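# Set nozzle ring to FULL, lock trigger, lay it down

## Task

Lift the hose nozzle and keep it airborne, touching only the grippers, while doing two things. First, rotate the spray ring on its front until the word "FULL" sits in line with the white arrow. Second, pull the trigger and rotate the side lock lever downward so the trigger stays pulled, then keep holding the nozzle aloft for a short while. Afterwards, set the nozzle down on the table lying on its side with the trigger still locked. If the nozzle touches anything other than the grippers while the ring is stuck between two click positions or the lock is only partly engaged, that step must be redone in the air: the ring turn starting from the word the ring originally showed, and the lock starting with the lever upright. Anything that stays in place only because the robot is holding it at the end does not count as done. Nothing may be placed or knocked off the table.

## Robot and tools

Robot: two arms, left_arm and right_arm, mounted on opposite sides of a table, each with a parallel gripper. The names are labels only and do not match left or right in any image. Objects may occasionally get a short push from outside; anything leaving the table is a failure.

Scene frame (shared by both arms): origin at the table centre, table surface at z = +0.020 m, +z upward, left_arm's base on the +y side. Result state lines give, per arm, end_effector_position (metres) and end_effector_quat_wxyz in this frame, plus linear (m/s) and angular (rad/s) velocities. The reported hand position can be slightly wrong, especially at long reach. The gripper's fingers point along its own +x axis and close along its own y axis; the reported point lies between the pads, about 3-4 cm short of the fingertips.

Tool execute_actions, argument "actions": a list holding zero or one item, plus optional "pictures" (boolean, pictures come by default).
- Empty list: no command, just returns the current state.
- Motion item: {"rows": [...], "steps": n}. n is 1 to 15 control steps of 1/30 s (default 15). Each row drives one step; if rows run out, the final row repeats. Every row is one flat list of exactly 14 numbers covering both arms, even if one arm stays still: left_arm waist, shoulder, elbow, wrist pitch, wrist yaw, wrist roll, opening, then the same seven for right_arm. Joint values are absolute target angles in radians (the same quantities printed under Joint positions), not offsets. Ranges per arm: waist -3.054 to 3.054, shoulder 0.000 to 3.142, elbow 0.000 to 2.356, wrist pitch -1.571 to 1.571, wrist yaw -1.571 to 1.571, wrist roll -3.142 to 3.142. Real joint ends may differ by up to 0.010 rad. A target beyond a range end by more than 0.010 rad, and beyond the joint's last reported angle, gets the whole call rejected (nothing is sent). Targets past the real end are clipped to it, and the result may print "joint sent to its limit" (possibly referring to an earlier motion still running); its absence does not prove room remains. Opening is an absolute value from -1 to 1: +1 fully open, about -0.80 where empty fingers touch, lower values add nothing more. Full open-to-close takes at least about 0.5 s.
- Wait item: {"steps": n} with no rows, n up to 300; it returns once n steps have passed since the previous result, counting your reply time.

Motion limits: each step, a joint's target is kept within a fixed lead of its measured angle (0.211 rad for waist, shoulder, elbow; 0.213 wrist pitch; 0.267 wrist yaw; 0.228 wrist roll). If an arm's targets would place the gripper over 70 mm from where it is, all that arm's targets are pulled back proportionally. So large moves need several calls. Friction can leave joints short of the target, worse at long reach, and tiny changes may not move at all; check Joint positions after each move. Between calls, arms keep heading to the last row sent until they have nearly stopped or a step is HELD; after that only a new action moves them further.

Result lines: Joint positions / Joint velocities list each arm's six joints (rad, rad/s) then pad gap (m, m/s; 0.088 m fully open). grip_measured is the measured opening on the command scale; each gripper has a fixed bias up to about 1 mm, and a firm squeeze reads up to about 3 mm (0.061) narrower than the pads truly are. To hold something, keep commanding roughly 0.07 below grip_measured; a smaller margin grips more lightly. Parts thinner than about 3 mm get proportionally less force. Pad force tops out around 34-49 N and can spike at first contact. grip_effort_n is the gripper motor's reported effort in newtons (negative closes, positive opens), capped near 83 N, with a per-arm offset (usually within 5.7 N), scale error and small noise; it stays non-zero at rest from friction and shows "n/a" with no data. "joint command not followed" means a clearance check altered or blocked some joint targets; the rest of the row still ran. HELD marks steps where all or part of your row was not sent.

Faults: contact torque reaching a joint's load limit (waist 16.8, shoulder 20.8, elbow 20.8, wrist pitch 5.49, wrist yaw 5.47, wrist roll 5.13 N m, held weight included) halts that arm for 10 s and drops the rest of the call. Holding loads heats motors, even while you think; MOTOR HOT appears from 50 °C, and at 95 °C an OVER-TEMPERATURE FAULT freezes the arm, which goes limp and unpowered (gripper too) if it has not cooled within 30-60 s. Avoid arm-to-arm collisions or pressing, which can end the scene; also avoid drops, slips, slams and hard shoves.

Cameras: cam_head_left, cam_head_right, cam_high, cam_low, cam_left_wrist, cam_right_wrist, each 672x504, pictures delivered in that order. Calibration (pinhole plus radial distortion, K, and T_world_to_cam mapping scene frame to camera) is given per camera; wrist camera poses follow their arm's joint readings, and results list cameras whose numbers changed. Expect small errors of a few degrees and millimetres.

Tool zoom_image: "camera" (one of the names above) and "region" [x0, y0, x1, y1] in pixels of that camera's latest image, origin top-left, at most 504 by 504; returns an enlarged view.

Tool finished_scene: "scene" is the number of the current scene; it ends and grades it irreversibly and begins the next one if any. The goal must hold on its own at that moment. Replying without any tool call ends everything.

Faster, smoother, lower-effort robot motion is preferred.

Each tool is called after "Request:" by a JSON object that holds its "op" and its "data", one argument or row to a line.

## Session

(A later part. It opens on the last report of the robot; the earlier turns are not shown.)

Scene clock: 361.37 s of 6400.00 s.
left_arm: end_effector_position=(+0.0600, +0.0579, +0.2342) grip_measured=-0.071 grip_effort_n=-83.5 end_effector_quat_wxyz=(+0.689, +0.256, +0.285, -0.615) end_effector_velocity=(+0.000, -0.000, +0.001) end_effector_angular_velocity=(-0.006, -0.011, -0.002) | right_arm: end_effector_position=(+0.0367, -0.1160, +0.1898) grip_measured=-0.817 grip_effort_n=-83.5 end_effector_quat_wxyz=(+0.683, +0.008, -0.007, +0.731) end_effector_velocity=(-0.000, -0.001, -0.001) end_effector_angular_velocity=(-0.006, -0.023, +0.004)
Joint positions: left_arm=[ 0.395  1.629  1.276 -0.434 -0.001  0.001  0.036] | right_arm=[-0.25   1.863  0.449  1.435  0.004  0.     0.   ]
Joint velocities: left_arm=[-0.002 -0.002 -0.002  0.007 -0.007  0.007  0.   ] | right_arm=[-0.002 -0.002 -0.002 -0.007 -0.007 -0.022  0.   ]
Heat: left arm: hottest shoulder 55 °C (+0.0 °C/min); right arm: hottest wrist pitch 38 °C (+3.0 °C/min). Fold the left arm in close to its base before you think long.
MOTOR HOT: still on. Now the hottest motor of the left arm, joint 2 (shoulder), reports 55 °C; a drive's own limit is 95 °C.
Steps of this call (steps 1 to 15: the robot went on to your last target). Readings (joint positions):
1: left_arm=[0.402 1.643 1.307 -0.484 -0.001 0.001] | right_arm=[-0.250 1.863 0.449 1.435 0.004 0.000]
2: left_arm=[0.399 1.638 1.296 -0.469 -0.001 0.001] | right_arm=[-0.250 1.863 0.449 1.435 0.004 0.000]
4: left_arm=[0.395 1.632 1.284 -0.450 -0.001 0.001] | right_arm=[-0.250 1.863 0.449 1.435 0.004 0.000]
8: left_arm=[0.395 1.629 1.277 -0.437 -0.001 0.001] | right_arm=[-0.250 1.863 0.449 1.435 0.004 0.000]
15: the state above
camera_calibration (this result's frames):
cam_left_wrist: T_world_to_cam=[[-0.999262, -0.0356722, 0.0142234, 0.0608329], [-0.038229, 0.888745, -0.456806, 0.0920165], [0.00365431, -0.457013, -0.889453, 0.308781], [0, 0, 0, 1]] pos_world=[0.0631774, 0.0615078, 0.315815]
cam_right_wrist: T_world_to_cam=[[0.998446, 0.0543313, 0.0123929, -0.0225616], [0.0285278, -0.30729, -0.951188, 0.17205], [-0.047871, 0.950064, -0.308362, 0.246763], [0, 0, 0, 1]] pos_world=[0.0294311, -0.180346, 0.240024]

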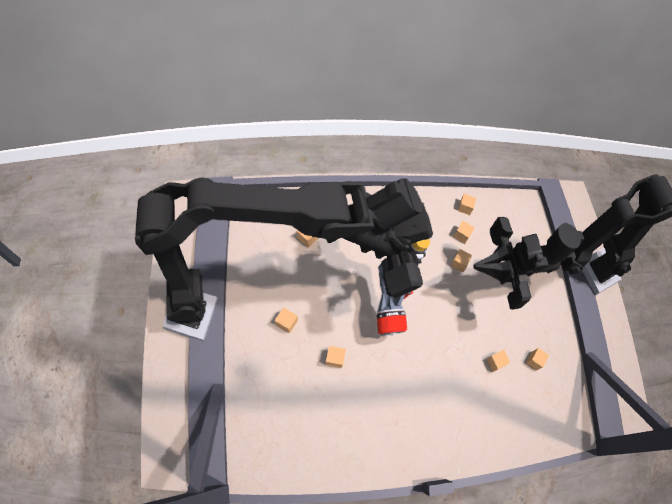

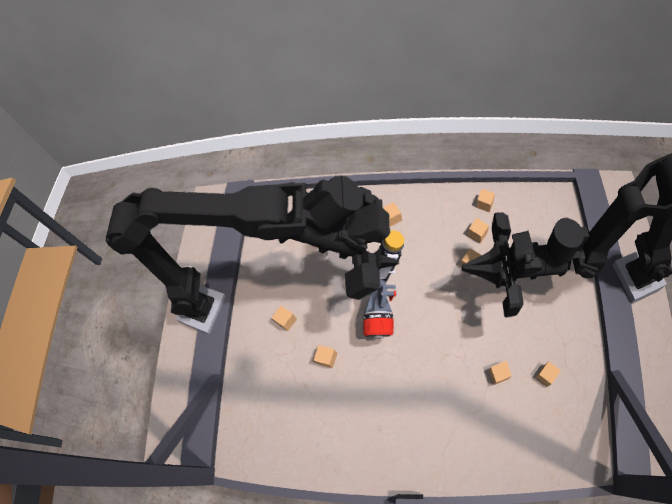

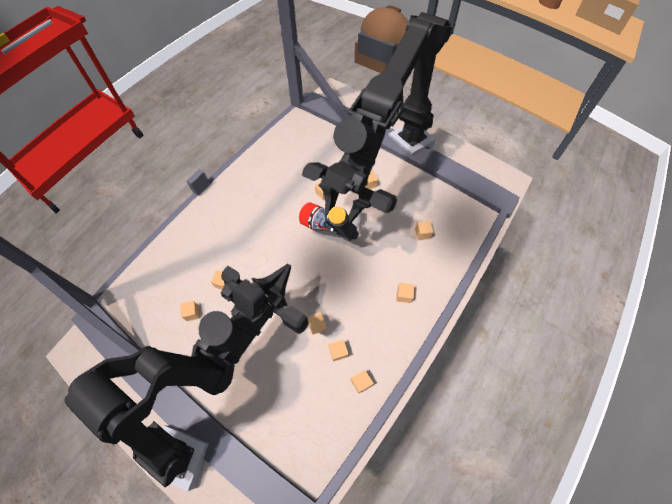

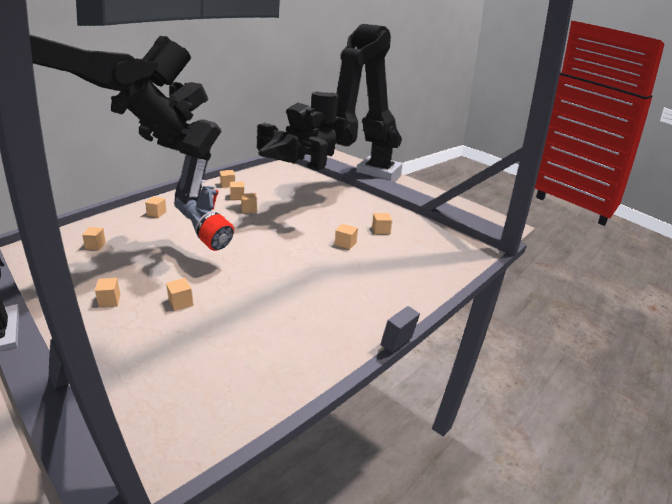

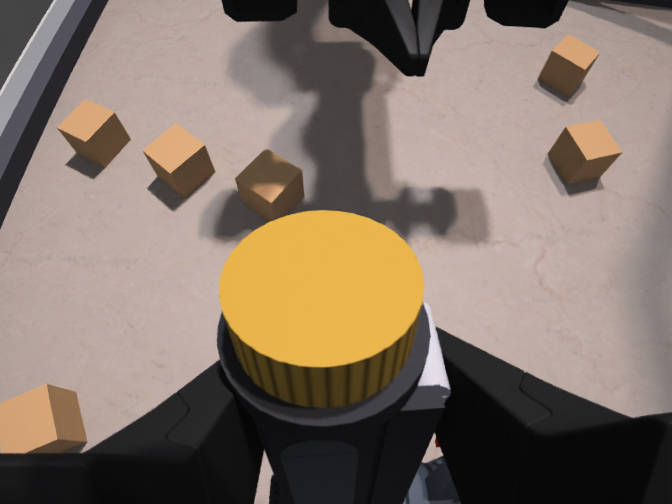

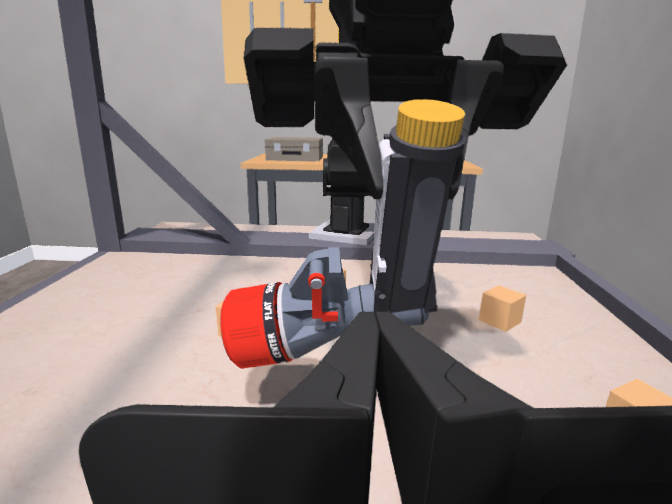

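Request:
{"op": "execute_actions", "data": {
  "actions": [
    {"rows": [[0.394,1.602,1.276,-0.425,0,0.005,-0.14,-0.248,1.880,0.460,1.437,0,0.005,-0.85],[0.394,1.602,1.276,-0.425,0,0.005,-0.14,-0.245,1.905,0.480,1.440,0,0.005,-0.85],[0.394,1.602,1.276,-0.425,0,0.005,-0.14,-0.241,1.935,0.505,1.444,0,0.005,-0.85],[0.394,1.602,1.276,-0.425,0,0.005,-0.14,-0.237,1.967,0.531,1.448,0,0.005,-0.85],[0.394,1.602,1.276,-0.425,0,0.005,-0.14,-0.233,1.999,0.557,1.452,0,0.005,-0.85],[0.394,1.602,1.276,-0.425,0,0.005,-0.14,-0.229,2.031,0.583,1.456,0,0.005,-0.85],[0.394,1.602,1.276,-0.425,0,0.005,-0.14,-0.225,2.063,0.609,1.460,0,0.005,-0.85],[0.394,1.602,1.276,-0.425,0,0.005,-0.14,-0.221,2.095,0.635,1.464,0,0.005,-0.85],[0.394,1.602,1.276,-0.425,0,0.005,-0.14,-0.217,2.127,0.661,1.468,0,0.005,-0.85],[0.394,1.602,1.276,-0.425,0,0.005,-0.14,-0.213,2.159,0.687,1.472,0,0.005,-0.85],[0.394,1.602,1.276,-0.425,0,0.005,-0.14,-0.209,2.191,0.713,1.476,0,0.005,-0.85],[0.394,1.602,1.276,-0.425,0,0.005,-0.14,-0.205,2.223,0.739,1.480,0,0.005,-0.85],[0.394,1.602,1.276,-0.425,0,0.005,-0.14,-0.201,2.253,0.765,1.484,0,0.005,-0.85],[0.394,1.602,1.276,-0.425,0,0.005,-0.14,-0.198,2.278,0.786,1.488,0,0.005,-0.85],[0.394,1.602,1.276,-0.425,0,0.005,-0.14,-0.195,2.296,0.800,1.491,0,0.005,-0.85]], "steps": 15}
  ],
  "pictures": false
}}

Request:
{"op": "execute_actions", "data": {
  "actions": [
    {"steps": 15}
  ]
}}

Scene clock: 373.90 s of 6400.00 s.
left_arm: end_effector_position=(+0.0600, +0.0578, +0.2343) grip_measured=-0.071 grip_effort_n=-83.5 end_effector_quat_wxyz=(+0.689, +0.256, +0.285, -0.615) end_effector_velocity=(-0.000, +0.002, -0.001) end_effector_angular_velocity=(+0.006, +0.011, +0.018) | right_arm: end_effector_position=(+0.0100, -0.0481, +0.1367) grip_measured=-0.817 grip_effort_n=-83.5 end_effector_quat_wxyz=(+0.666, +0.001, -0.001, +0.746) end_effector_velocity=(-0.066, +0.120, -0.159) end_effector_angular_velocity=(-0.091, -0.003, +0.112)
Joint positions: left_arm=[ 0.395  1.629  1.276 -0.434 -0.001  0.001  0.036] | right_arm=[-0.205  2.226  0.75   1.48   0.004  0.     0.   ]
Joint velocities: left_arm=[-0.002 -0.002 -0.002 -0.007 -0.007 -0.022 -0.   ] | right_arm=[ 0.105  0.784  0.628  0.066 -0.007  0.007  0.   ]
Heat: left arm: hottest shoulder 55 °C (+0.0 °C/min); right arm: hottest wrist pitch 38 °C (+2.0 °C/min). Fold the left arm in close to its base before you think long.
MOTOR HOT: still on. Now the hottest motor of the left arm, joint 2 (shoulder), reports 55 °C; a drive's own limit is 95 °C.
Steps of this call (steps 1 to 15: the robot went on to your last target; steps 16 to 90: nothing new was sent; then 9.03 s passed at rest; steps 91 to 105: all 15 steps of this action). Readings (joint positions):
91: left_arm=[0.395 1.629 1.276 -0.434 -0.001 0.001] | right_arm=[-0.250 1.863 0.449 1.435 0.004 0.000]
92: left_arm=[0.395 1.629 1.276 -0.434 -0.001 0.001] | right_arm=[-0.250 1.868 0.453 1.438 0.004 0.000]
94: left_arm=[0.395 1.629 1.276 -0.434 -0.001 0.001] | right_arm=[-0.247 1.899 0.480 1.443 0.004 0.000]
98: left_arm=[0.395 1.629 1.276 -0.434 -0.001 0.001] | right_arm=[-0.233 2.012 0.575 1.454 0.004 0.000]
105: the state above

Scene clock: 374.40 s of 6400.00 s.
left_arm: end_effector_position=(+0.0600, +0.0578, +0.2343) grip_measured=-0.071 grip_effort_n=-83.5 end_effector_quat_wxyz=(+0.689, +0.256, +0.285, -0.615) end_effector_velocity=(-0.000, +0.001, +0.001) end_effector_angular_velocity=(+0.002, +0.000, +0.008) | right_arm: end_effector_position=(+0.0051, -0.0398, +0.1266) grip_measured=-0.817 grip_effort_n=-83.5 end_effector_quat_wxyz=(+0.663, +0.001, -0.001, +0.749) end_effector_velocity=(+0.000, -0.000, -0.004) end_effector_angular_velocity=(-0.019, -0.025, +0.005)
Joint positions: left_arm=[ 0.395  1.629  1.276 -0.434 -0.001  0.001  0.036] | right_arm=[-0.197  2.281  0.794  1.49   0.004  0.     0.   ]
Joint velocities: left_arm=[-0.002 -0.002  0.002 -0.007 -0.007 -0.007 -0.   ] | right_arm=[-0.002 -0.002 -0.002 -0.022 -0.007 -0.022  0.   ]
Heat: left arm: hottest shoulder 55 °C (+0.0 °C/min); right arm: hottest wrist pitch 38 °C (+2.0 °C/min). Fold the left arm in close to its base before you think long.
MOTOR HOT: still on. Now the hottest motor of the left arm, joint 2 (shoulder), reports 55 °C; a drive's own limit is 95 °C.
Steps of this call (steps 1 to 15: the robot went on to your last target). Readings (joint positions):
1: left_arm=[0.395 1.629 1.276 -0.434 -0.001 0.001] | right_arm=[-0.202 2.247 0.766 1.481 0.004 0.000]
2: left_arm=[0.395 1.629 1.276 -0.434 -0.001 0.001] | right_arm=[-0.200 2.261 0.776 1.482 0.004 0.000]
4: left_arm=[0.395 1.629 1.276 -0.434 -0.001 0.001] | right_arm=[-0.197 2.276 0.784 1.485 0.004 0.000]
8: left_arm=[0.395 1.629 1.276 -0.434 -0.001 0.001] | right_arm=[-0.197 2.280 0.792 1.489 0.004 0.000]
15: the state above
camera_calibration (this result's frames):
cam_left_wrist: T_world_to_cam=[[-0.999264, -0.0356614, 0.0141651, 0.0608534], [-0.0381899, 0.888398, -0.457483, 0.0923511], [0.00373026, -0.457687, -0.889106, 0.308785], [0, 0, 0, 1]] pos_world=[0.0631836, 0.0614526, 0.31593]
cam_right_wrist: T_world_to_cam=[[0.994134, 0.107401, 0.0127177, 0.00771309], [0.0469431, -0.322574, -0.945379, 0.134856], [-0.0974322, 0.940431, -0.325724, 0.155502], [0, 0, 0, 1]] pos_world=[0.00115248, -0.103566, 0.178043]

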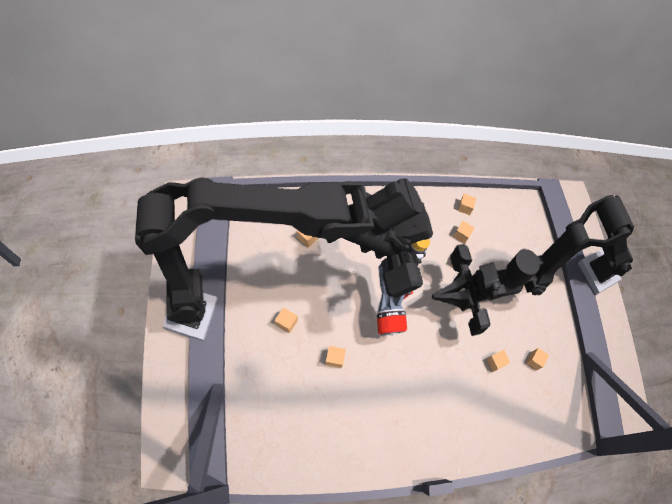

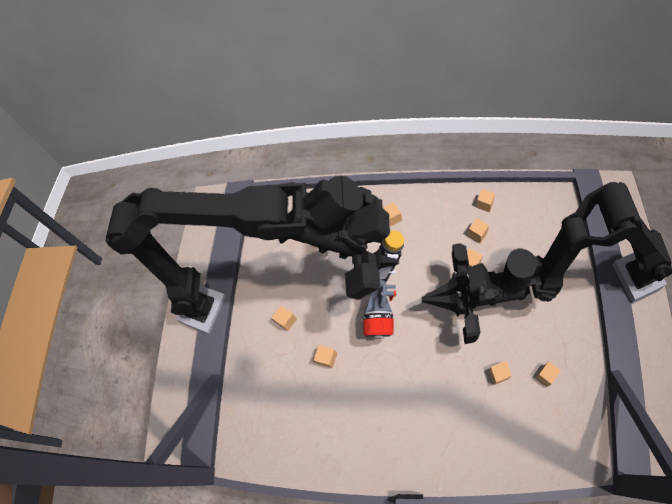

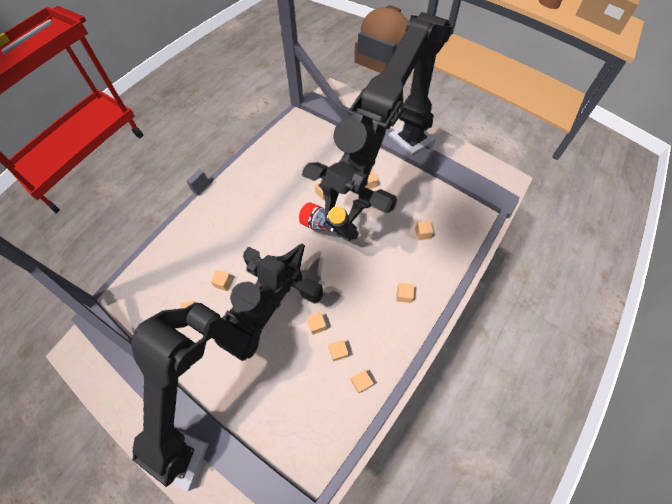

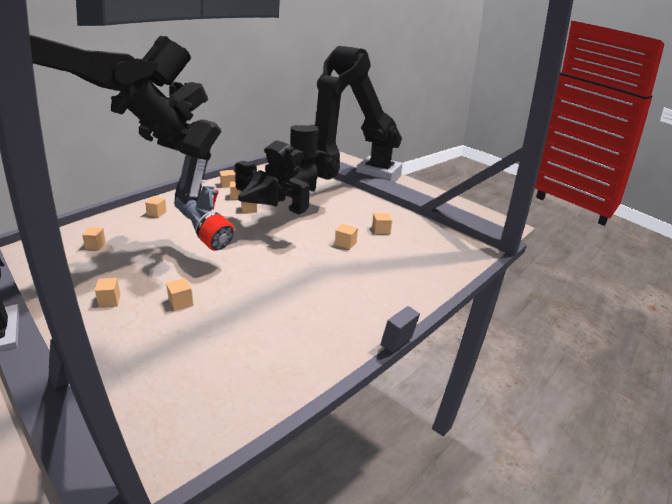

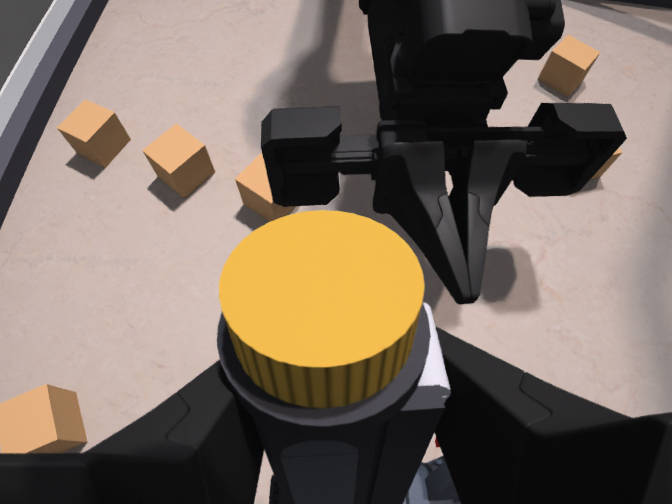

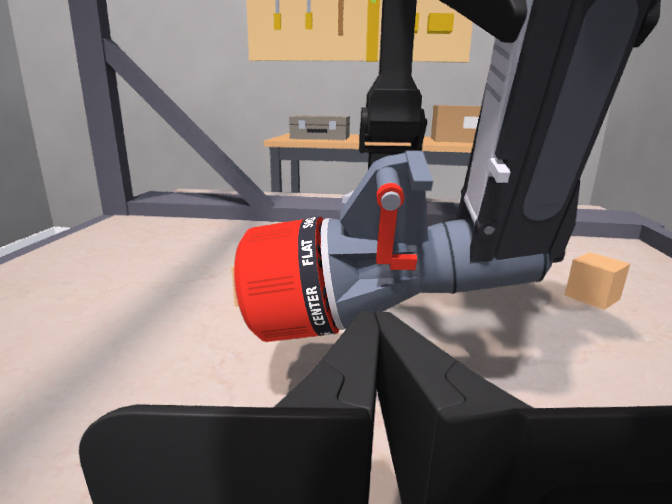

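Request:
{"op": "execute_actions", "data": {
  "actions": [
    {"rows": [[0.394,1.602,1.276,-0.425,0,0.005,-0.14,-0.195,2.296,0.808,1.482,0,0.005,-0.85],[0.394,1.602,1.276,-0.425,0,0.005,-0.14,-0.195,2.296,0.818,1.472,0,0.005,-0.85],[0.394,1.602,1.276,-0.425,0,0.005,-0.14,-0.195,2.297,0.828,1.462,0,0.005,-0.85],[0.394,1.602,1.276,-0.425,0,0.005,-0.14,-0.195,2.297,0.838,1.452,0,0.005,-0.85],[0.394,1.602,1.276,-0.425,0,0.005,-0.14,-0.195,2.298,0.848,1.442,0,0.005,-0.85],[0.394,1.602,1.276,-0.425,0,0.005,-0.14,-0.195,2.298,0.858,1.432,0,0.005,-0.85],[0.394,1.602,1.276,-0.425,0,0.005,-0.14,-0.195,2.299,0.868,1.422,0,0.005,-0.85],[0.394,1.602,1.276,-0.425,0,0.005,-0.14,-0.195,2.299,0.878,1.412,0,0.005,-0.85],[0.394,1.602,1.276,-0.425,0,0.005,-0.14,-0.195,2.300,0.888,1.402,0,0.005,-0.85],[0.394,1.602,1.276,-0.425,0,0.005,-0.14,-0.195,2.300,0.898,1.392,0,0.005,-0.85],[0.394,1.602,1.276,-0.425,0,0.005,-0.14,-0.195,2.300,0.906,1.383,0,0.005,-0.85]], "steps": 15}
  ],
  "pictures": false
}}

Request:
{"op": "execute_actions", "data": {
  "actions": [
    {"steps": 8}
  ]
}}

Scene clock: 393.97 s of 6400.00 s.
left_arm: end_effector_position=(+0.0600, +0.0578, +0.2343) grip_measured=-0.071 grip_effort_n=-83.5 end_effector_quat_wxyz=(+0.689, +0.256, +0.285, -0.615) end_effector_velocity=(-0.001, +0.006, -0.006) end_effector_angular_velocity=(+0.038, -0.006, -0.002) | right_arm: end_effector_position=(+0.0021, -0.0159, +0.1363) grip_measured=-0.817 grip_effort_n=-83.5 end_effector_quat_wxyz=(+0.663, +0.003, -0.002, +0.749) end_effector_velocity=(-0.005, +0.009, -0.003) end_effector_angular_velocity=(-0.035, -0.012, +0.034)
Joint positions: left_arm=[ 0.395  1.629  1.276 -0.434 -0.001  0.001  0.036] | right_arm=[-0.197  2.283  0.898  1.393  0.004  0.     0.   ]
Joint velocities: left_arm=[-0.002 -0.002 -0.002 -0.037 -0.007  0.007 -0.   ] | right_arm=[-0.002 -0.002  0.042 -0.081 -0.037 -0.007  0.   ]
Heat: left arm: hottest shoulder 54 °C (-1.0 °C/min); right arm: hottest wrist pitch 39 °C (+2.0 °C/min). Fold the left arm in close to its base before you think long.
MOTOR HOT: still on. Now the hottest motor of the left arm, joint 2 (shoulder), reports 54 °C; a drive's own limit is 95 °C.
Steps of this call (steps 1 to 15: the robot went on to your last target; steps 16 to 90: nothing new was sent; then 16.07 s passed at rest; steps 91 to 105: all 15 steps of this action). Readings (joint positions):
91: left_arm=[0.395 1.629 1.276 -0.434 -0.001 0.001] | right_arm=[-0.197 2.281 0.795 1.490 0.004 0.000]
92: left_arm=[0.395 1.629 1.276 -0.434 -0.001 0.001] | right_arm=[-0.197 2.281 0.798 1.488 0.004 0.000]
94: left_arm=[0.395 1.629 1.276 -0.434 -0.001 0.001] | right_arm=[-0.197 2.282 0.812 1.473 0.004 0.000]
98: left_arm=[0.395 1.629 1.276 -0.434 -0.001 0.001] | right_arm=[-0.197 2.283 0.850 1.438 0.004 0.000]
105: the state above

Scene clock: 394.23 s of 6400.00 s.
left_arm: end_effector_position=(+0.0600, +0.0578, +0.2343) grip_measured=-0.071 grip_effort_n=-83.5 end_effector_quat_wxyz=(+0.689, +0.256, +0.285, -0.615) end_effector_velocity=(+0.002, -0.001, +0.003) end_effector_angular_velocity=(-0.011, -0.012, +0.018) | right_arm: end_effector_position=(+0.0020, -0.0155, +0.1355) grip_measured=-0.817 grip_effort_n=-83.5 end_effector_quat_wxyz=(+0.663, +0.001, -0.001, +0.749) end_effector_velocity=(+0.000, +0.001, +0.004) end_effector_angular_velocity=(+0.013, -0.006, +0.005)
Joint positions: left_arm=[ 0.395  1.629  1.276 -0.434 -0.001  0.001  0.036] | right_arm=[-0.197  2.284  0.899  1.388  0.004  0.     0.   ]
Joint velocities: left_arm=[-0.002 -0.002  0.002  0.007 -0.022 -0.007 -0.   ] | right_arm=[-0.002 -0.002  0.002  0.007 -0.007 -0.007  0.   ]
Heat: left arm: hottest shoulder 54 °C (-1.0 °C/min); right arm: hottest wrist pitch 39 °C (+2.0 °C/min). Fold the left arm in close to its base before you think long.
MOTOR HOT: still on. Now the hottest motor of the left arm, joint 2 (shoulder), reports 54 °C; a drive's own limit is 95 °C.
Steps of this call (steps 1 to 8: the robot went on to your last target). Readings (joint positions):
1: left_arm=[0.395 1.629 1.276 -0.434 -0.001 0.001] | right_arm=[-0.197 2.283 0.898 1.391 0.004 0.000]
2: left_arm=[0.395 1.629 1.276 -0.434 -0.001 0.001] | right_arm=[-0.197 2.283 0.899 1.389 0.004 0.000]
4: left_arm=[0.395 1.629 1.276 -0.434 -0.001 0.001] | right_arm=[-0.197 2.284 0.899 1.388 0.004 0.000]
8: the state above
camera_calibration (this result's frames):
cam_left_wrist: T_world_to_cam=[[-0.999264, -0.0356614, 0.0141651, 0.0608534], [-0.0381899, 0.888398, -0.457483, 0.0923511], [0.00373026, -0.457687, -0.889106, 0.308785], [0, 0, 0, 1]] pos_world=[0.0631836, 0.0614526, 0.31593]
cam_right_wrist: T_world_to_cam=[[0.994134, 0.107401, 0.0127177, 0.00803178], [0.0469431, -0.322574, -0.945379, 0.151247], [-0.0974322, 0.940431, -0.325724, 0.135238], [0, 0, 0, 1]] pos_world=[-0.00190816, -0.079256, 0.186933]

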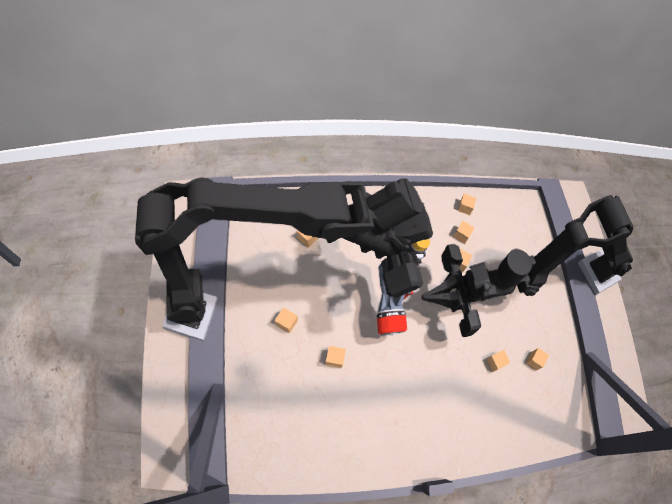

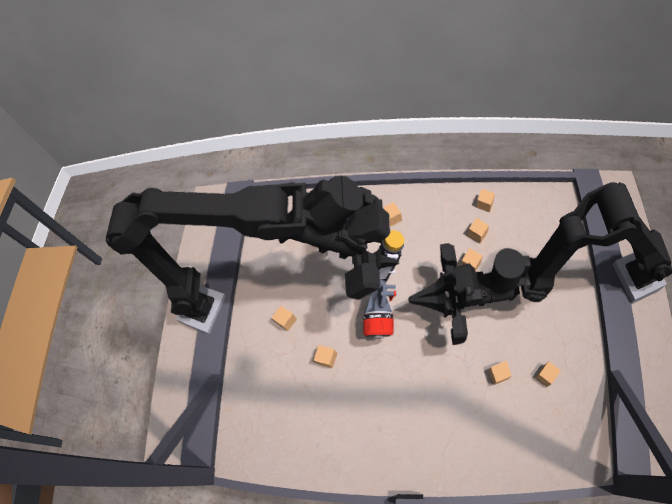

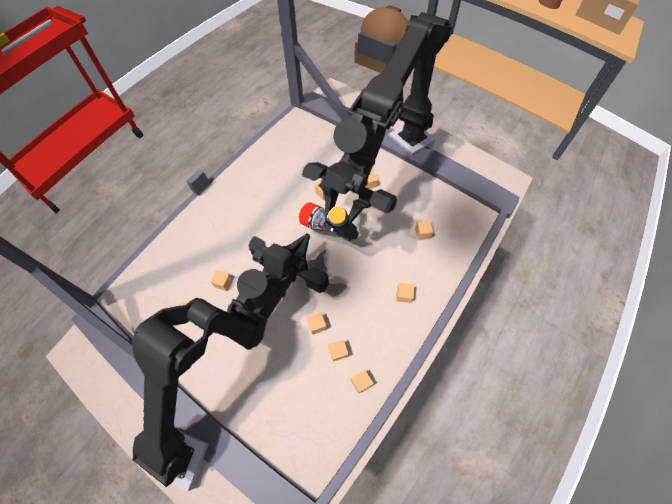

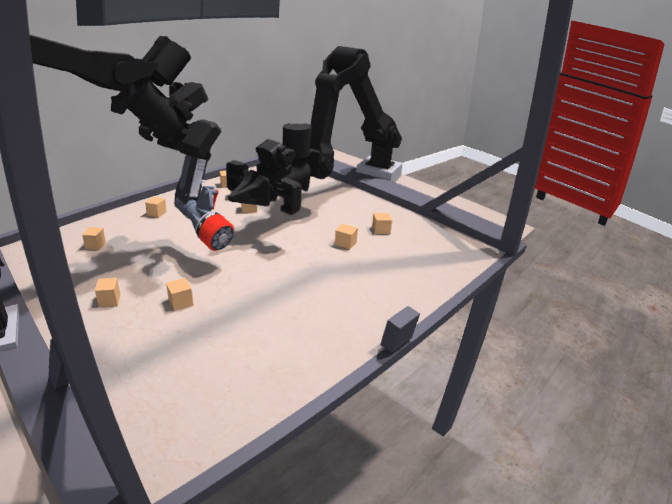

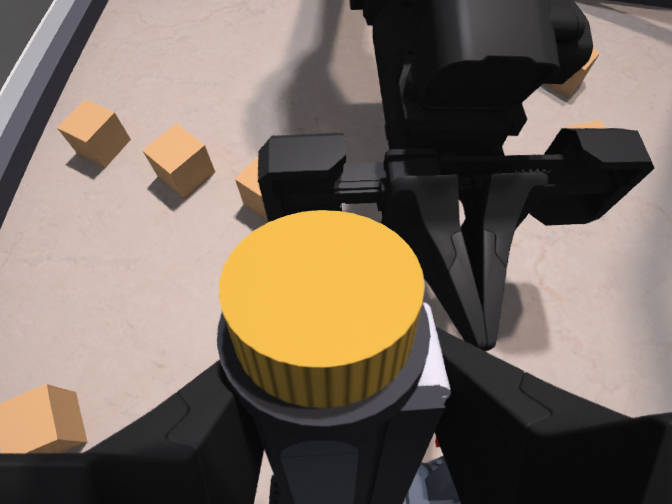

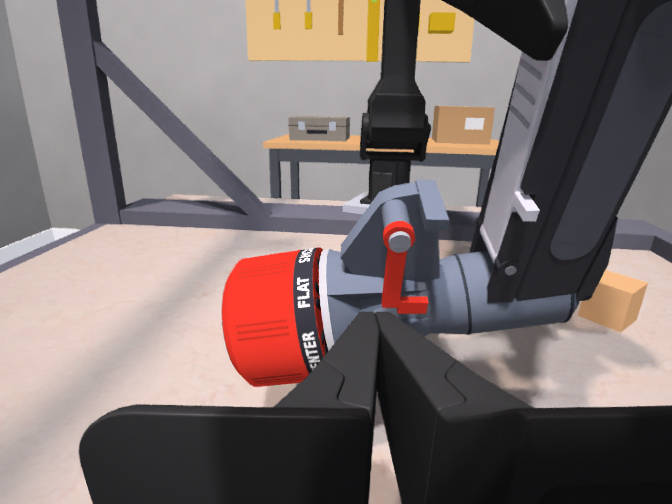

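Request:
{"op": "execute_actions", "data": {
  "actions": [
    {"rows": [[0.394,1.602,1.276,-0.425,0,0.005,-0.14,-0.195,2.304,0.915,1.378,0,0.005,-0.85],[0.394,1.602,1.276,-0.425,0,0.005,-0.14,-0.195,2.308,0.926,1.371,0,0.005,-0.85],[0.394,1.602,1.276,-0.425,0,0.005,-0.14,-0.195,2.312,0.937,1.364,0,0.005,-0.85],[0.394,1.602,1.276,-0.425,0,0.005,-0.14,-0.195,2.317,0.948,1.357,0,0.005,-0.85],[0.394,1.602,1.276,-0.425,0,0.005,-0.14,-0.195,2.321,0.959,1.350,0,0.005,-0.85],[0.394,1.602,1.276,-0.425,0,0.005,-0.14,-0.195,2.325,0.970,1.343,0,0.005,-0.85],[0.394,1.602,1.276,-0.425,0,0.005,-0.14,-0.195,2.330,0.981,1.336,0,0.005,-0.85],[0.394,1.602,1.276,-0.425,0,0.005,-0.14,-0.195,2.334,0.992,1.329,0,0.005,-0.85],[0.394,1.602,1.276,-0.425,0,0.005,-0.14,-0.195,2.338,1.003,1.322,0,0.005,-0.85],[0.394,1.602,1.276,-0.425,0,0.005,-0.14,-0.195,2.342,1.014,1.316,0,0.005,-0.85],[0.394,1.602,1.276,-0.425,0,0.005,-0.14,-0.195,2.346,1.024,1.311,0,0.005,-0.85]], "steps": 15}
  ],
  "pictures": false
}}

Request:
{"op": "execute_actions", "data": {
  "actions": [
    {"steps": 8}
  ]
}}

Scene clock: 404.27 s of 6400.00 s.
left_arm: end_effector_position=(+0.0600, +0.0579, +0.2341) grip_measured=-0.071 grip_effort_n=-83.5 end_effector_quat_wxyz=(+0.689, +0.256, +0.285, -0.615) end_effector_velocity=(-0.000, +0.002, -0.001) end_effector_angular_velocity=(+0.008, -0.009, -0.002) | right_arm: end_effector_position=(-0.0010, +0.0088, +0.1360) grip_measured=-0.817 grip_effort_n=-83.5 end_effector_quat_wxyz=(+0.663, +0.002, -0.001, +0.749) end_effector_velocity=(+0.001, +0.011, +0.006) end_effector_angular_velocity=(+0.006, +0.008, +0.000)
Joint positions: left_arm=[ 0.395  1.629  1.275 -0.434 -0.001  0.001  0.036] | right_arm=[-0.197  2.327  1.014  1.318  0.004  0.     0.   ]
Joint velocities: left_arm=[-0.002 -0.002 -0.002 -0.007 -0.007  0.007 -0.   ] | right_arm=[-0.007  0.007  0.051 -0.037 -0.007  0.007  0.   ]
Heat: left arm: hottest shoulder 54 °C (-1.0 °C/min); right arm: hottest wrist pitch 38 °C (+1.0 °C/min). Fold the left arm in close to its base before you think long.
MOTOR HOT: still on. Now the hottest motor of the left arm, joint 2 (shoulder), reports 54 °C; a drive's own limit is 95 °C.
Steps of this call (steps 1 to 15: the robot went on to your last target; steps 16 to 90: nothing new was sent; then 6.53 s passed at rest; steps 91 to 105: all 15 steps of this action). Readings (joint positions):
91: left_arm=[0.395 1.629 1.275 -0.434 -0.001 0.001] | right_arm=[-0.197 2.285 0.901 1.386 0.004 0.000]
92: left_arm=[0.395 1.629 1.275 -0.434 -0.001 0.001] | right_arm=[-0.197 2.286 0.905 1.383 0.004 0.000]
94: left_arm=[0.395 1.629 1.275 -0.434 -0.001 0.001] | right_arm=[-0.197 2.293 0.921 1.373 0.004 0.000]
98: left_arm=[0.395 1.629 1.275 -0.434 -0.001 0.001] | right_arm=[-0.197 2.309 0.961 1.348 0.004 0.000]
105: the state above

Scene clock: 404.53 s of 6400.00 s.
left_arm: end_effector_position=(+0.0600, +0.0579, +0.2341) grip_measured=-0.071 grip_effort_n=-83.5 end_effector_quat_wxyz=(+0.689, +0.256, +0.285, -0.615) end_effector_velocity=(+0.000, -0.000, +0.001) end_effector_angular_velocity=(-0.006, -0.011, -0.002) | right_arm: end_effector_position=(-0.0011, +0.0094, +0.1354) grip_measured=-0.817 grip_effort_n=-83.5 end_effector_quat_wxyz=(+0.663, +0.001, -0.001, +0.749) end_effector_velocity=(+0.002, -0.000, -0.000) end_effector_angular_velocity=(+0.005, -0.021, -0.010)
Joint positions: left_arm=[ 0.395  1.629  1.275 -0.434 -0.001  0.001  0.036] | right_arm=[-0.197  2.329  1.017  1.315  0.004  0.     0.   ]
Joint velocities: left_arm=[-0.002 -0.002 -0.002  0.007 -0.007  0.007 -0.   ] | right_arm=[-0.002  0.002 -0.002  0.007  0.007 -0.022  0.   ]
Heat: left arm: hottest shoulder 54 °C (-1.0 °C/min); right arm: hottest wrist pitch 38 °C (+1.0 °C/min). Fold the left arm in close to its base before you think long.
MOTOR HOT: still on. Now the hottest motor of the left arm, joint 2 (shoulder), reports 54 °C; a drive's own limit is 95 °C.
Steps of this call (steps 1 to 8: the robot went on to your last target). Readings (joint positions):
1: left_arm=[0.395 1.629 1.275 -0.434 -0.001 0.001] | right_arm=[-0.197 2.328 1.015 1.317 0.004 0.000]
2: left_arm=[0.395 1.629 1.275 -0.434 -0.001 0.001] | right_arm=[-0.197 2.328 1.016 1.316 0.004 0.000]
4: left_arm=[0.395 1.629 1.275 -0.434 -0.001 0.001] | right_arm=[-0.197 2.328 1.017 1.316 0.004 0.000]
8: the state above
camera_calibration (this result's frames):
cam_left_wrist: T_world_to_cam=[[-0.999263, -0.0356668, 0.0141942, 0.0608437], [-0.0382095, 0.888571, -0.457144, 0.0921304], [0.00369229, -0.45735, -0.889279, 0.308703], [0, 0, 0, 1]] pos_world=[0.0631793, 0.061491, 0.315777]
cam_right_wrist: T_world_to_cam=[[0.994133, 0.107411, 0.0127311, 0.0084744], [0.0470332, -0.32329, -0.94513, 0.159327], [-0.0974011, 0.940184, -0.326445, 0.111526], [0, 0, 0, 1]] pos_world=[-0.00505558, -0.0542565, 0.186884]

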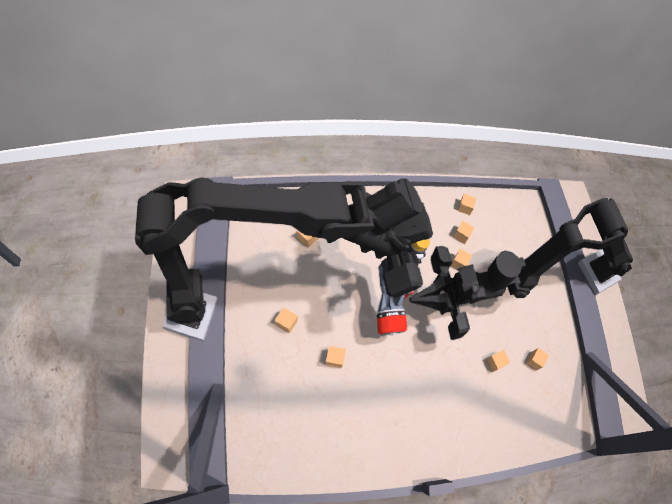

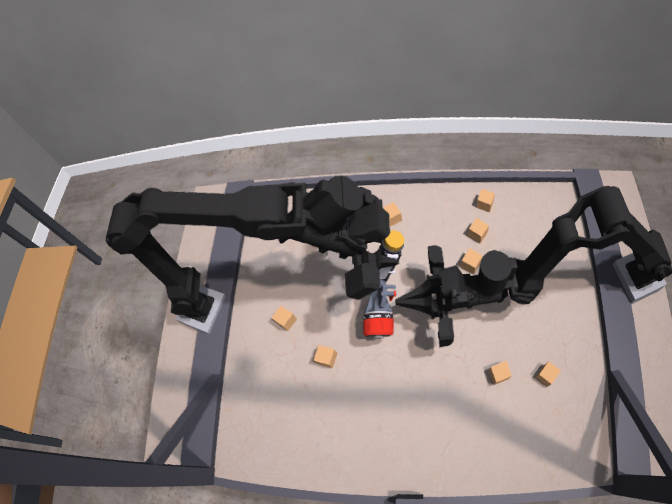

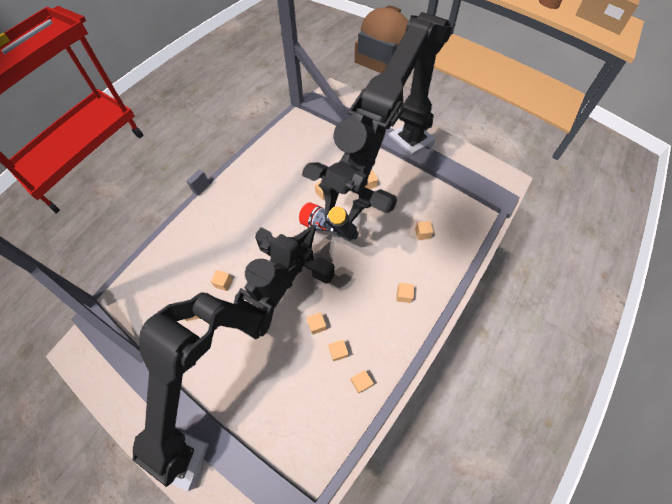

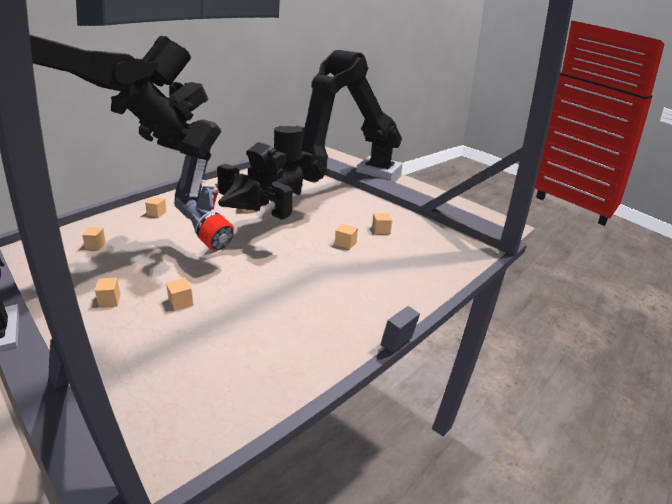

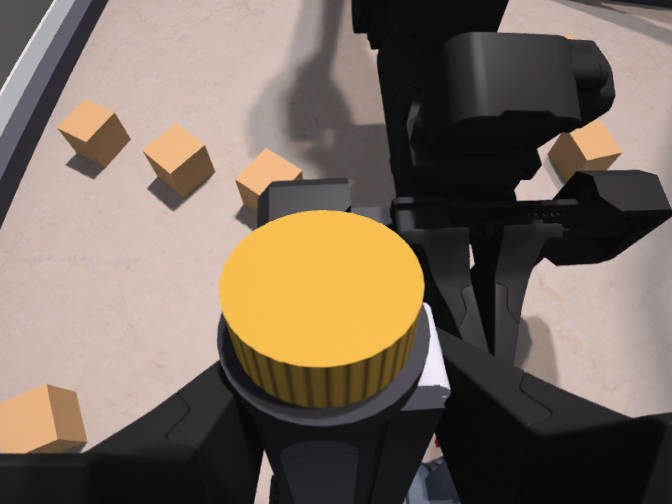

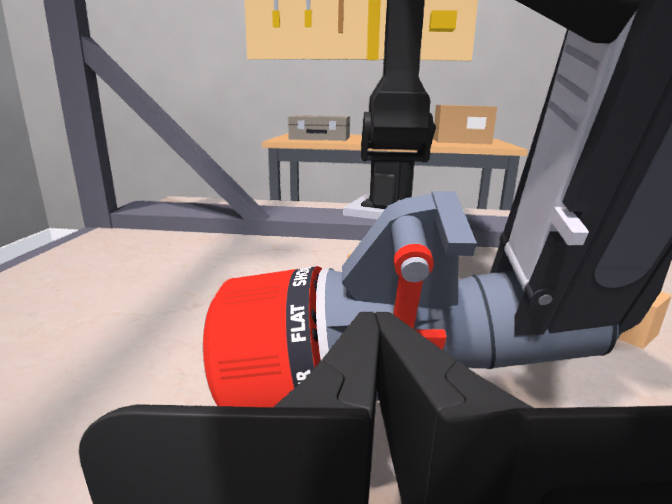

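Request:
{"op": "execute_actions", "data": {
  "actions": [
    {"rows": [[0.394,1.602,1.276,-0.425,0,0.005,-0.14,-0.195,2.348,1.029,1.308,0,0.005,-0.85],[0.394,1.602,1.276,-0.425,0,0.005,-0.14,-0.195,2.350,1.034,1.305,0,0.005,-0.85],[0.394,1.602,1.276,-0.425,0,0.005,-0.14,-0.195,2.352,1.039,1.302,0,0.005,-0.85],[0.394,1.602,1.276,-0.425,0,0.005,-0.14,-0.195,2.354,1.044,1.299,0,0.005,-0.85],[0.394,1.602,1.276,-0.425,0,0.005,-0.14,-0.195,2.357,1.049,1.296,0,0.005,-0.85],[0.394,1.602,1.276,-0.425,0,0.005,-0.14,-0.195,2.359,1.054,1.293,0,0.005,-0.85],[0.394,1.602,1.276,-0.425,0,0.005,-0.14,-0.195,2.361,1.059,1.290,0,0.005,-0.85],[0.394,1.602,1.276,-0.425,0,0.005,-0.14,-0.195,2.363,1.064,1.287,0,0.005,-0.85],[0.394,1.602,1.276,-0.425,0,0.005,-0.14,-0.195,2.365,1.068,1.284,0,0.005,-0.85],[0.394,1.602,1.276,-0.425,0,0.005,-0.14,-0.195,2.367,1.072,1.282,0,0.005,-0.85]], "steps": 15}
  ],
  "pictures": false
}}

Request:
{"op": "execute_actions", "data": {
  "actions": [
    {"steps": 8}
  ]
}}

Scene clock: 413.07 s of 6400.00 s.
left_arm: end_effector_position=(+0.0600, +0.0579, +0.2341) grip_measured=-0.071 grip_effort_n=-83.5 end_effector_quat_wxyz=(+0.689, +0.256, +0.285, -0.615) end_effector_velocity=(-0.000, +0.002, -0.001) end_effector_angular_velocity=(+0.008, -0.009, -0.002) | right_arm: end_effector_position=(-0.0023, +0.0193, +0.1352) grip_measured=-0.817 grip_effort_n=-83.5 end_effector_quat_wxyz=(+0.663, +0.001, -0.001, +0.749) end_effector_velocity=(+0.002, +0.003, -0.001) end_effector_angular_velocity=(-0.002, -0.008, -0.010)
Joint positions: left_arm=[ 0.395  1.629  1.275 -0.434 -0.001  0.001  0.036] | right_arm=[-0.197  2.349  1.064  1.287  0.004  0.     0.   ]
Joint velocities: left_arm=[-0.002 -0.002 -0.002 -0.007 -0.007  0.007  0.   ] | right_arm=[-0.002  0.007  0.012 -0.007  0.007 -0.007  0.   ]
Heat: left arm: hottest shoulder 54 °C (-1.0 °C/min); right arm: hottest wrist pitch 38 °C (+0.0 °C/min). Fold the left arm in close to its base before you think long.
MOTOR HOT: still on. Now the hottest motor of the left arm, joint 2 (shoulder), reports 54 °C; a drive's own limit is 95 °C.
Steps of this call (steps 1 to 15: the robot went on to your last target; steps 16 to 90: nothing new was sent; then 5.03 s passed at rest; steps 91 to 105: all 15 steps of this action). Readings (joint positions):
91: left_arm=[0.395 1.629 1.275 -0.434 -0.001 0.001] | right_arm=[-0.197 2.330 1.018 1.314 0.004 0.000]
92: left_arm=[0.395 1.629 1.275 -0.434 -0.001 0.001] | right_arm=[-0.197 2.330 1.020 1.313 0.004 0.000]
94: left_arm=[0.395 1.629 1.275 -0.434 -0.001 0.001] | right_arm=[-0.197 2.333 1.028 1.308 0.004 0.000]
98: left_arm=[0.395 1.629 1.275 -0.434 -0.001 0.001] | right_arm=[-0.197 2.341 1.046 1.298 0.004 0.000]
105: the state above

Scene clock: 413.33 s of 6400.00 s.
left_arm: end_effector_position=(+0.0600, +0.0579, +0.2341) grip_measured=-0.071 grip_effort_n=-83.5 end_effector_quat_wxyz=(+0.689, +0.256, +0.285, -0.615) end_effector_velocity=(+0.000, -0.000, +0.001) end_effector_angular_velocity=(-0.007, -0.001, +0.008) | right_arm: end_effector_position=(-0.0024, +0.0194, +0.1351) grip_measured=-0.817 grip_effort_n=-83.5 end_effector_quat_wxyz=(+0.663, +0.001, -0.001, +0.749) end_effector_velocity=(+0.003, -0.000, -0.001) end_effector_angular_velocity=(-0.008, +0.006, +0.000)
Joint positions: left_arm=[ 0.395  1.629  1.275 -0.434 -0.001  0.001  0.036] | right_arm=[-0.197  2.349  1.065  1.286  0.004  0.     0.   ]
Joint velocities: left_arm=[-0.002 -0.002 -0.002  0.007 -0.007 -0.007 -0.   ] | right_arm=[-0.007 -0.002 -0.002 -0.007 -0.007  0.007  0.   ]
Heat: left arm: hottest shoulder 54 °C (-1.0 °C/min); right arm: hottest wrist pitch 38 °C (+0.0 °C/min). Fold the left arm in close to its base before you think long.
MOTOR HOT: still on. Now the hottest motor of the left arm, joint 2 (shoulder), reports 54 °C; a drive's own limit is 95 °C.
Steps of this call (steps 1 to 8: the robot went on to your last target). Readings (joint positions):
1: left_arm=[0.395 1.629 1.275 -0.434 -0.001 0.001] | right_arm=[-0.197 2.349 1.064 1.287 0.004 0.000]
2: left_arm=[0.395 1.629 1.275 -0.434 -0.001 0.001] | right_arm=[-0.197 2.349 1.065 1.287 0.004 0.000]
4: left_arm=[0.395 1.629 1.275 -0.434 -0.001 0.001] | right_arm=[-0.197 2.349 1.065 1.287 0.004 0.000]
8: the state above
camera_calibration (this result's frames):
cam_left_wrist: T_world_to_cam=[[-0.999263, -0.0356668, 0.0141942, 0.0608437], [-0.0382095, 0.888571, -0.457144, 0.0921304], [0.00369229, -0.45735, -0.889279, 0.308703], [0, 0, 0, 1]] pos_world=[0.0631793, 0.061491, 0.315777]
cam_right_wrist: T_world_to_cam=[[0.994133, 0.107415, 0.0127378, 0.0086541], [0.0470783, -0.323648, -0.945006, 0.162313], [-0.0973856, 0.940061, -0.326806, 0.101988], [0, 0, 0, 1]] pos_world=[-0.00631253, -0.0442727, 0.186607]

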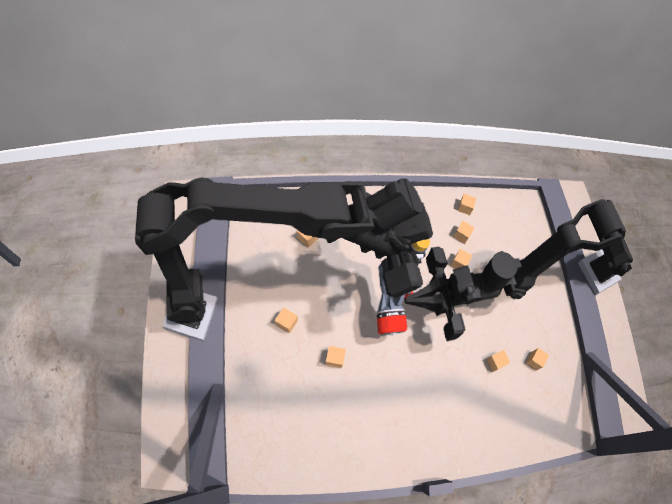

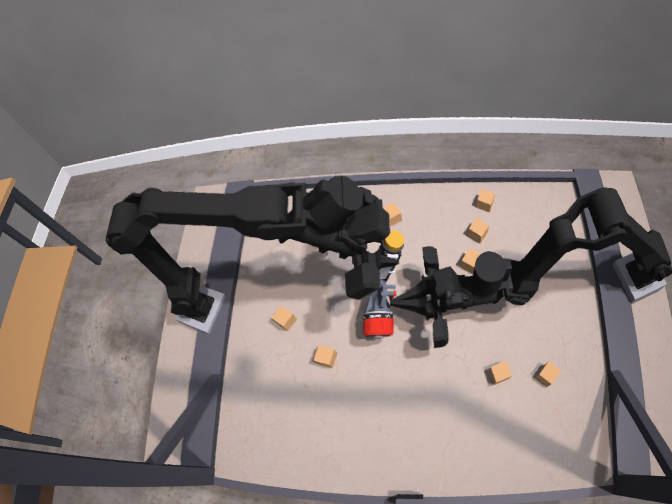

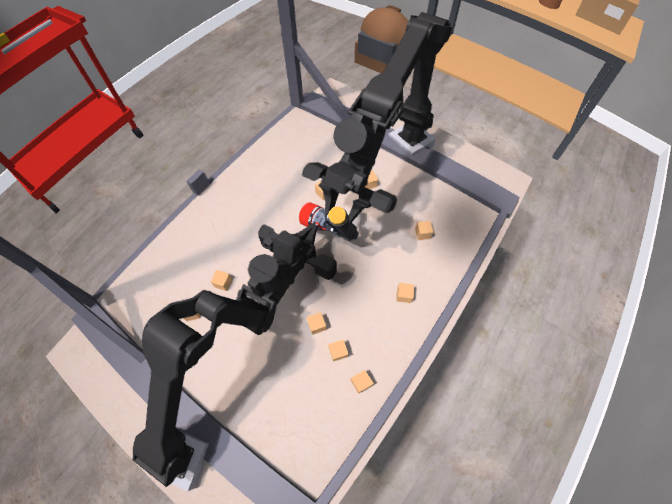

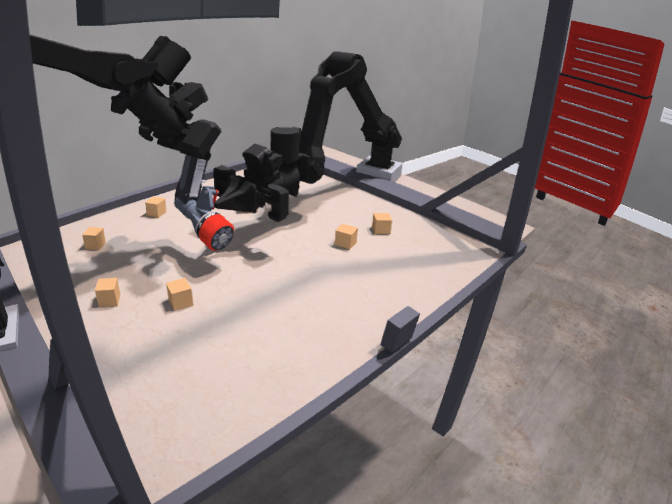

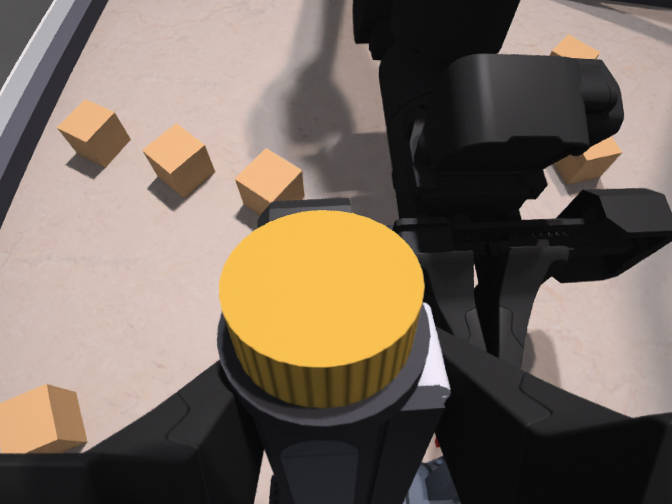

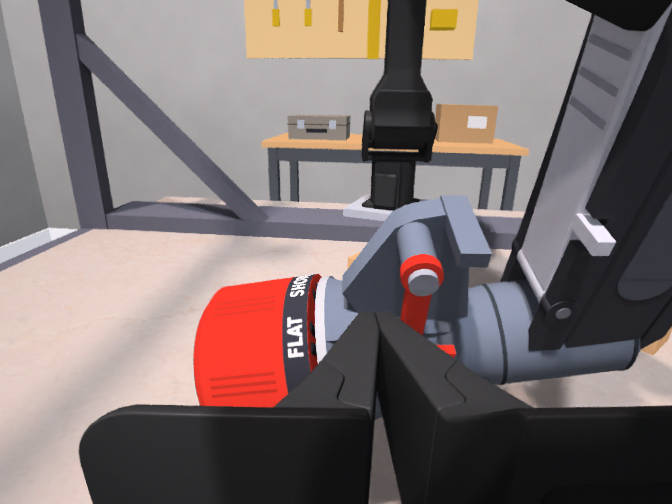

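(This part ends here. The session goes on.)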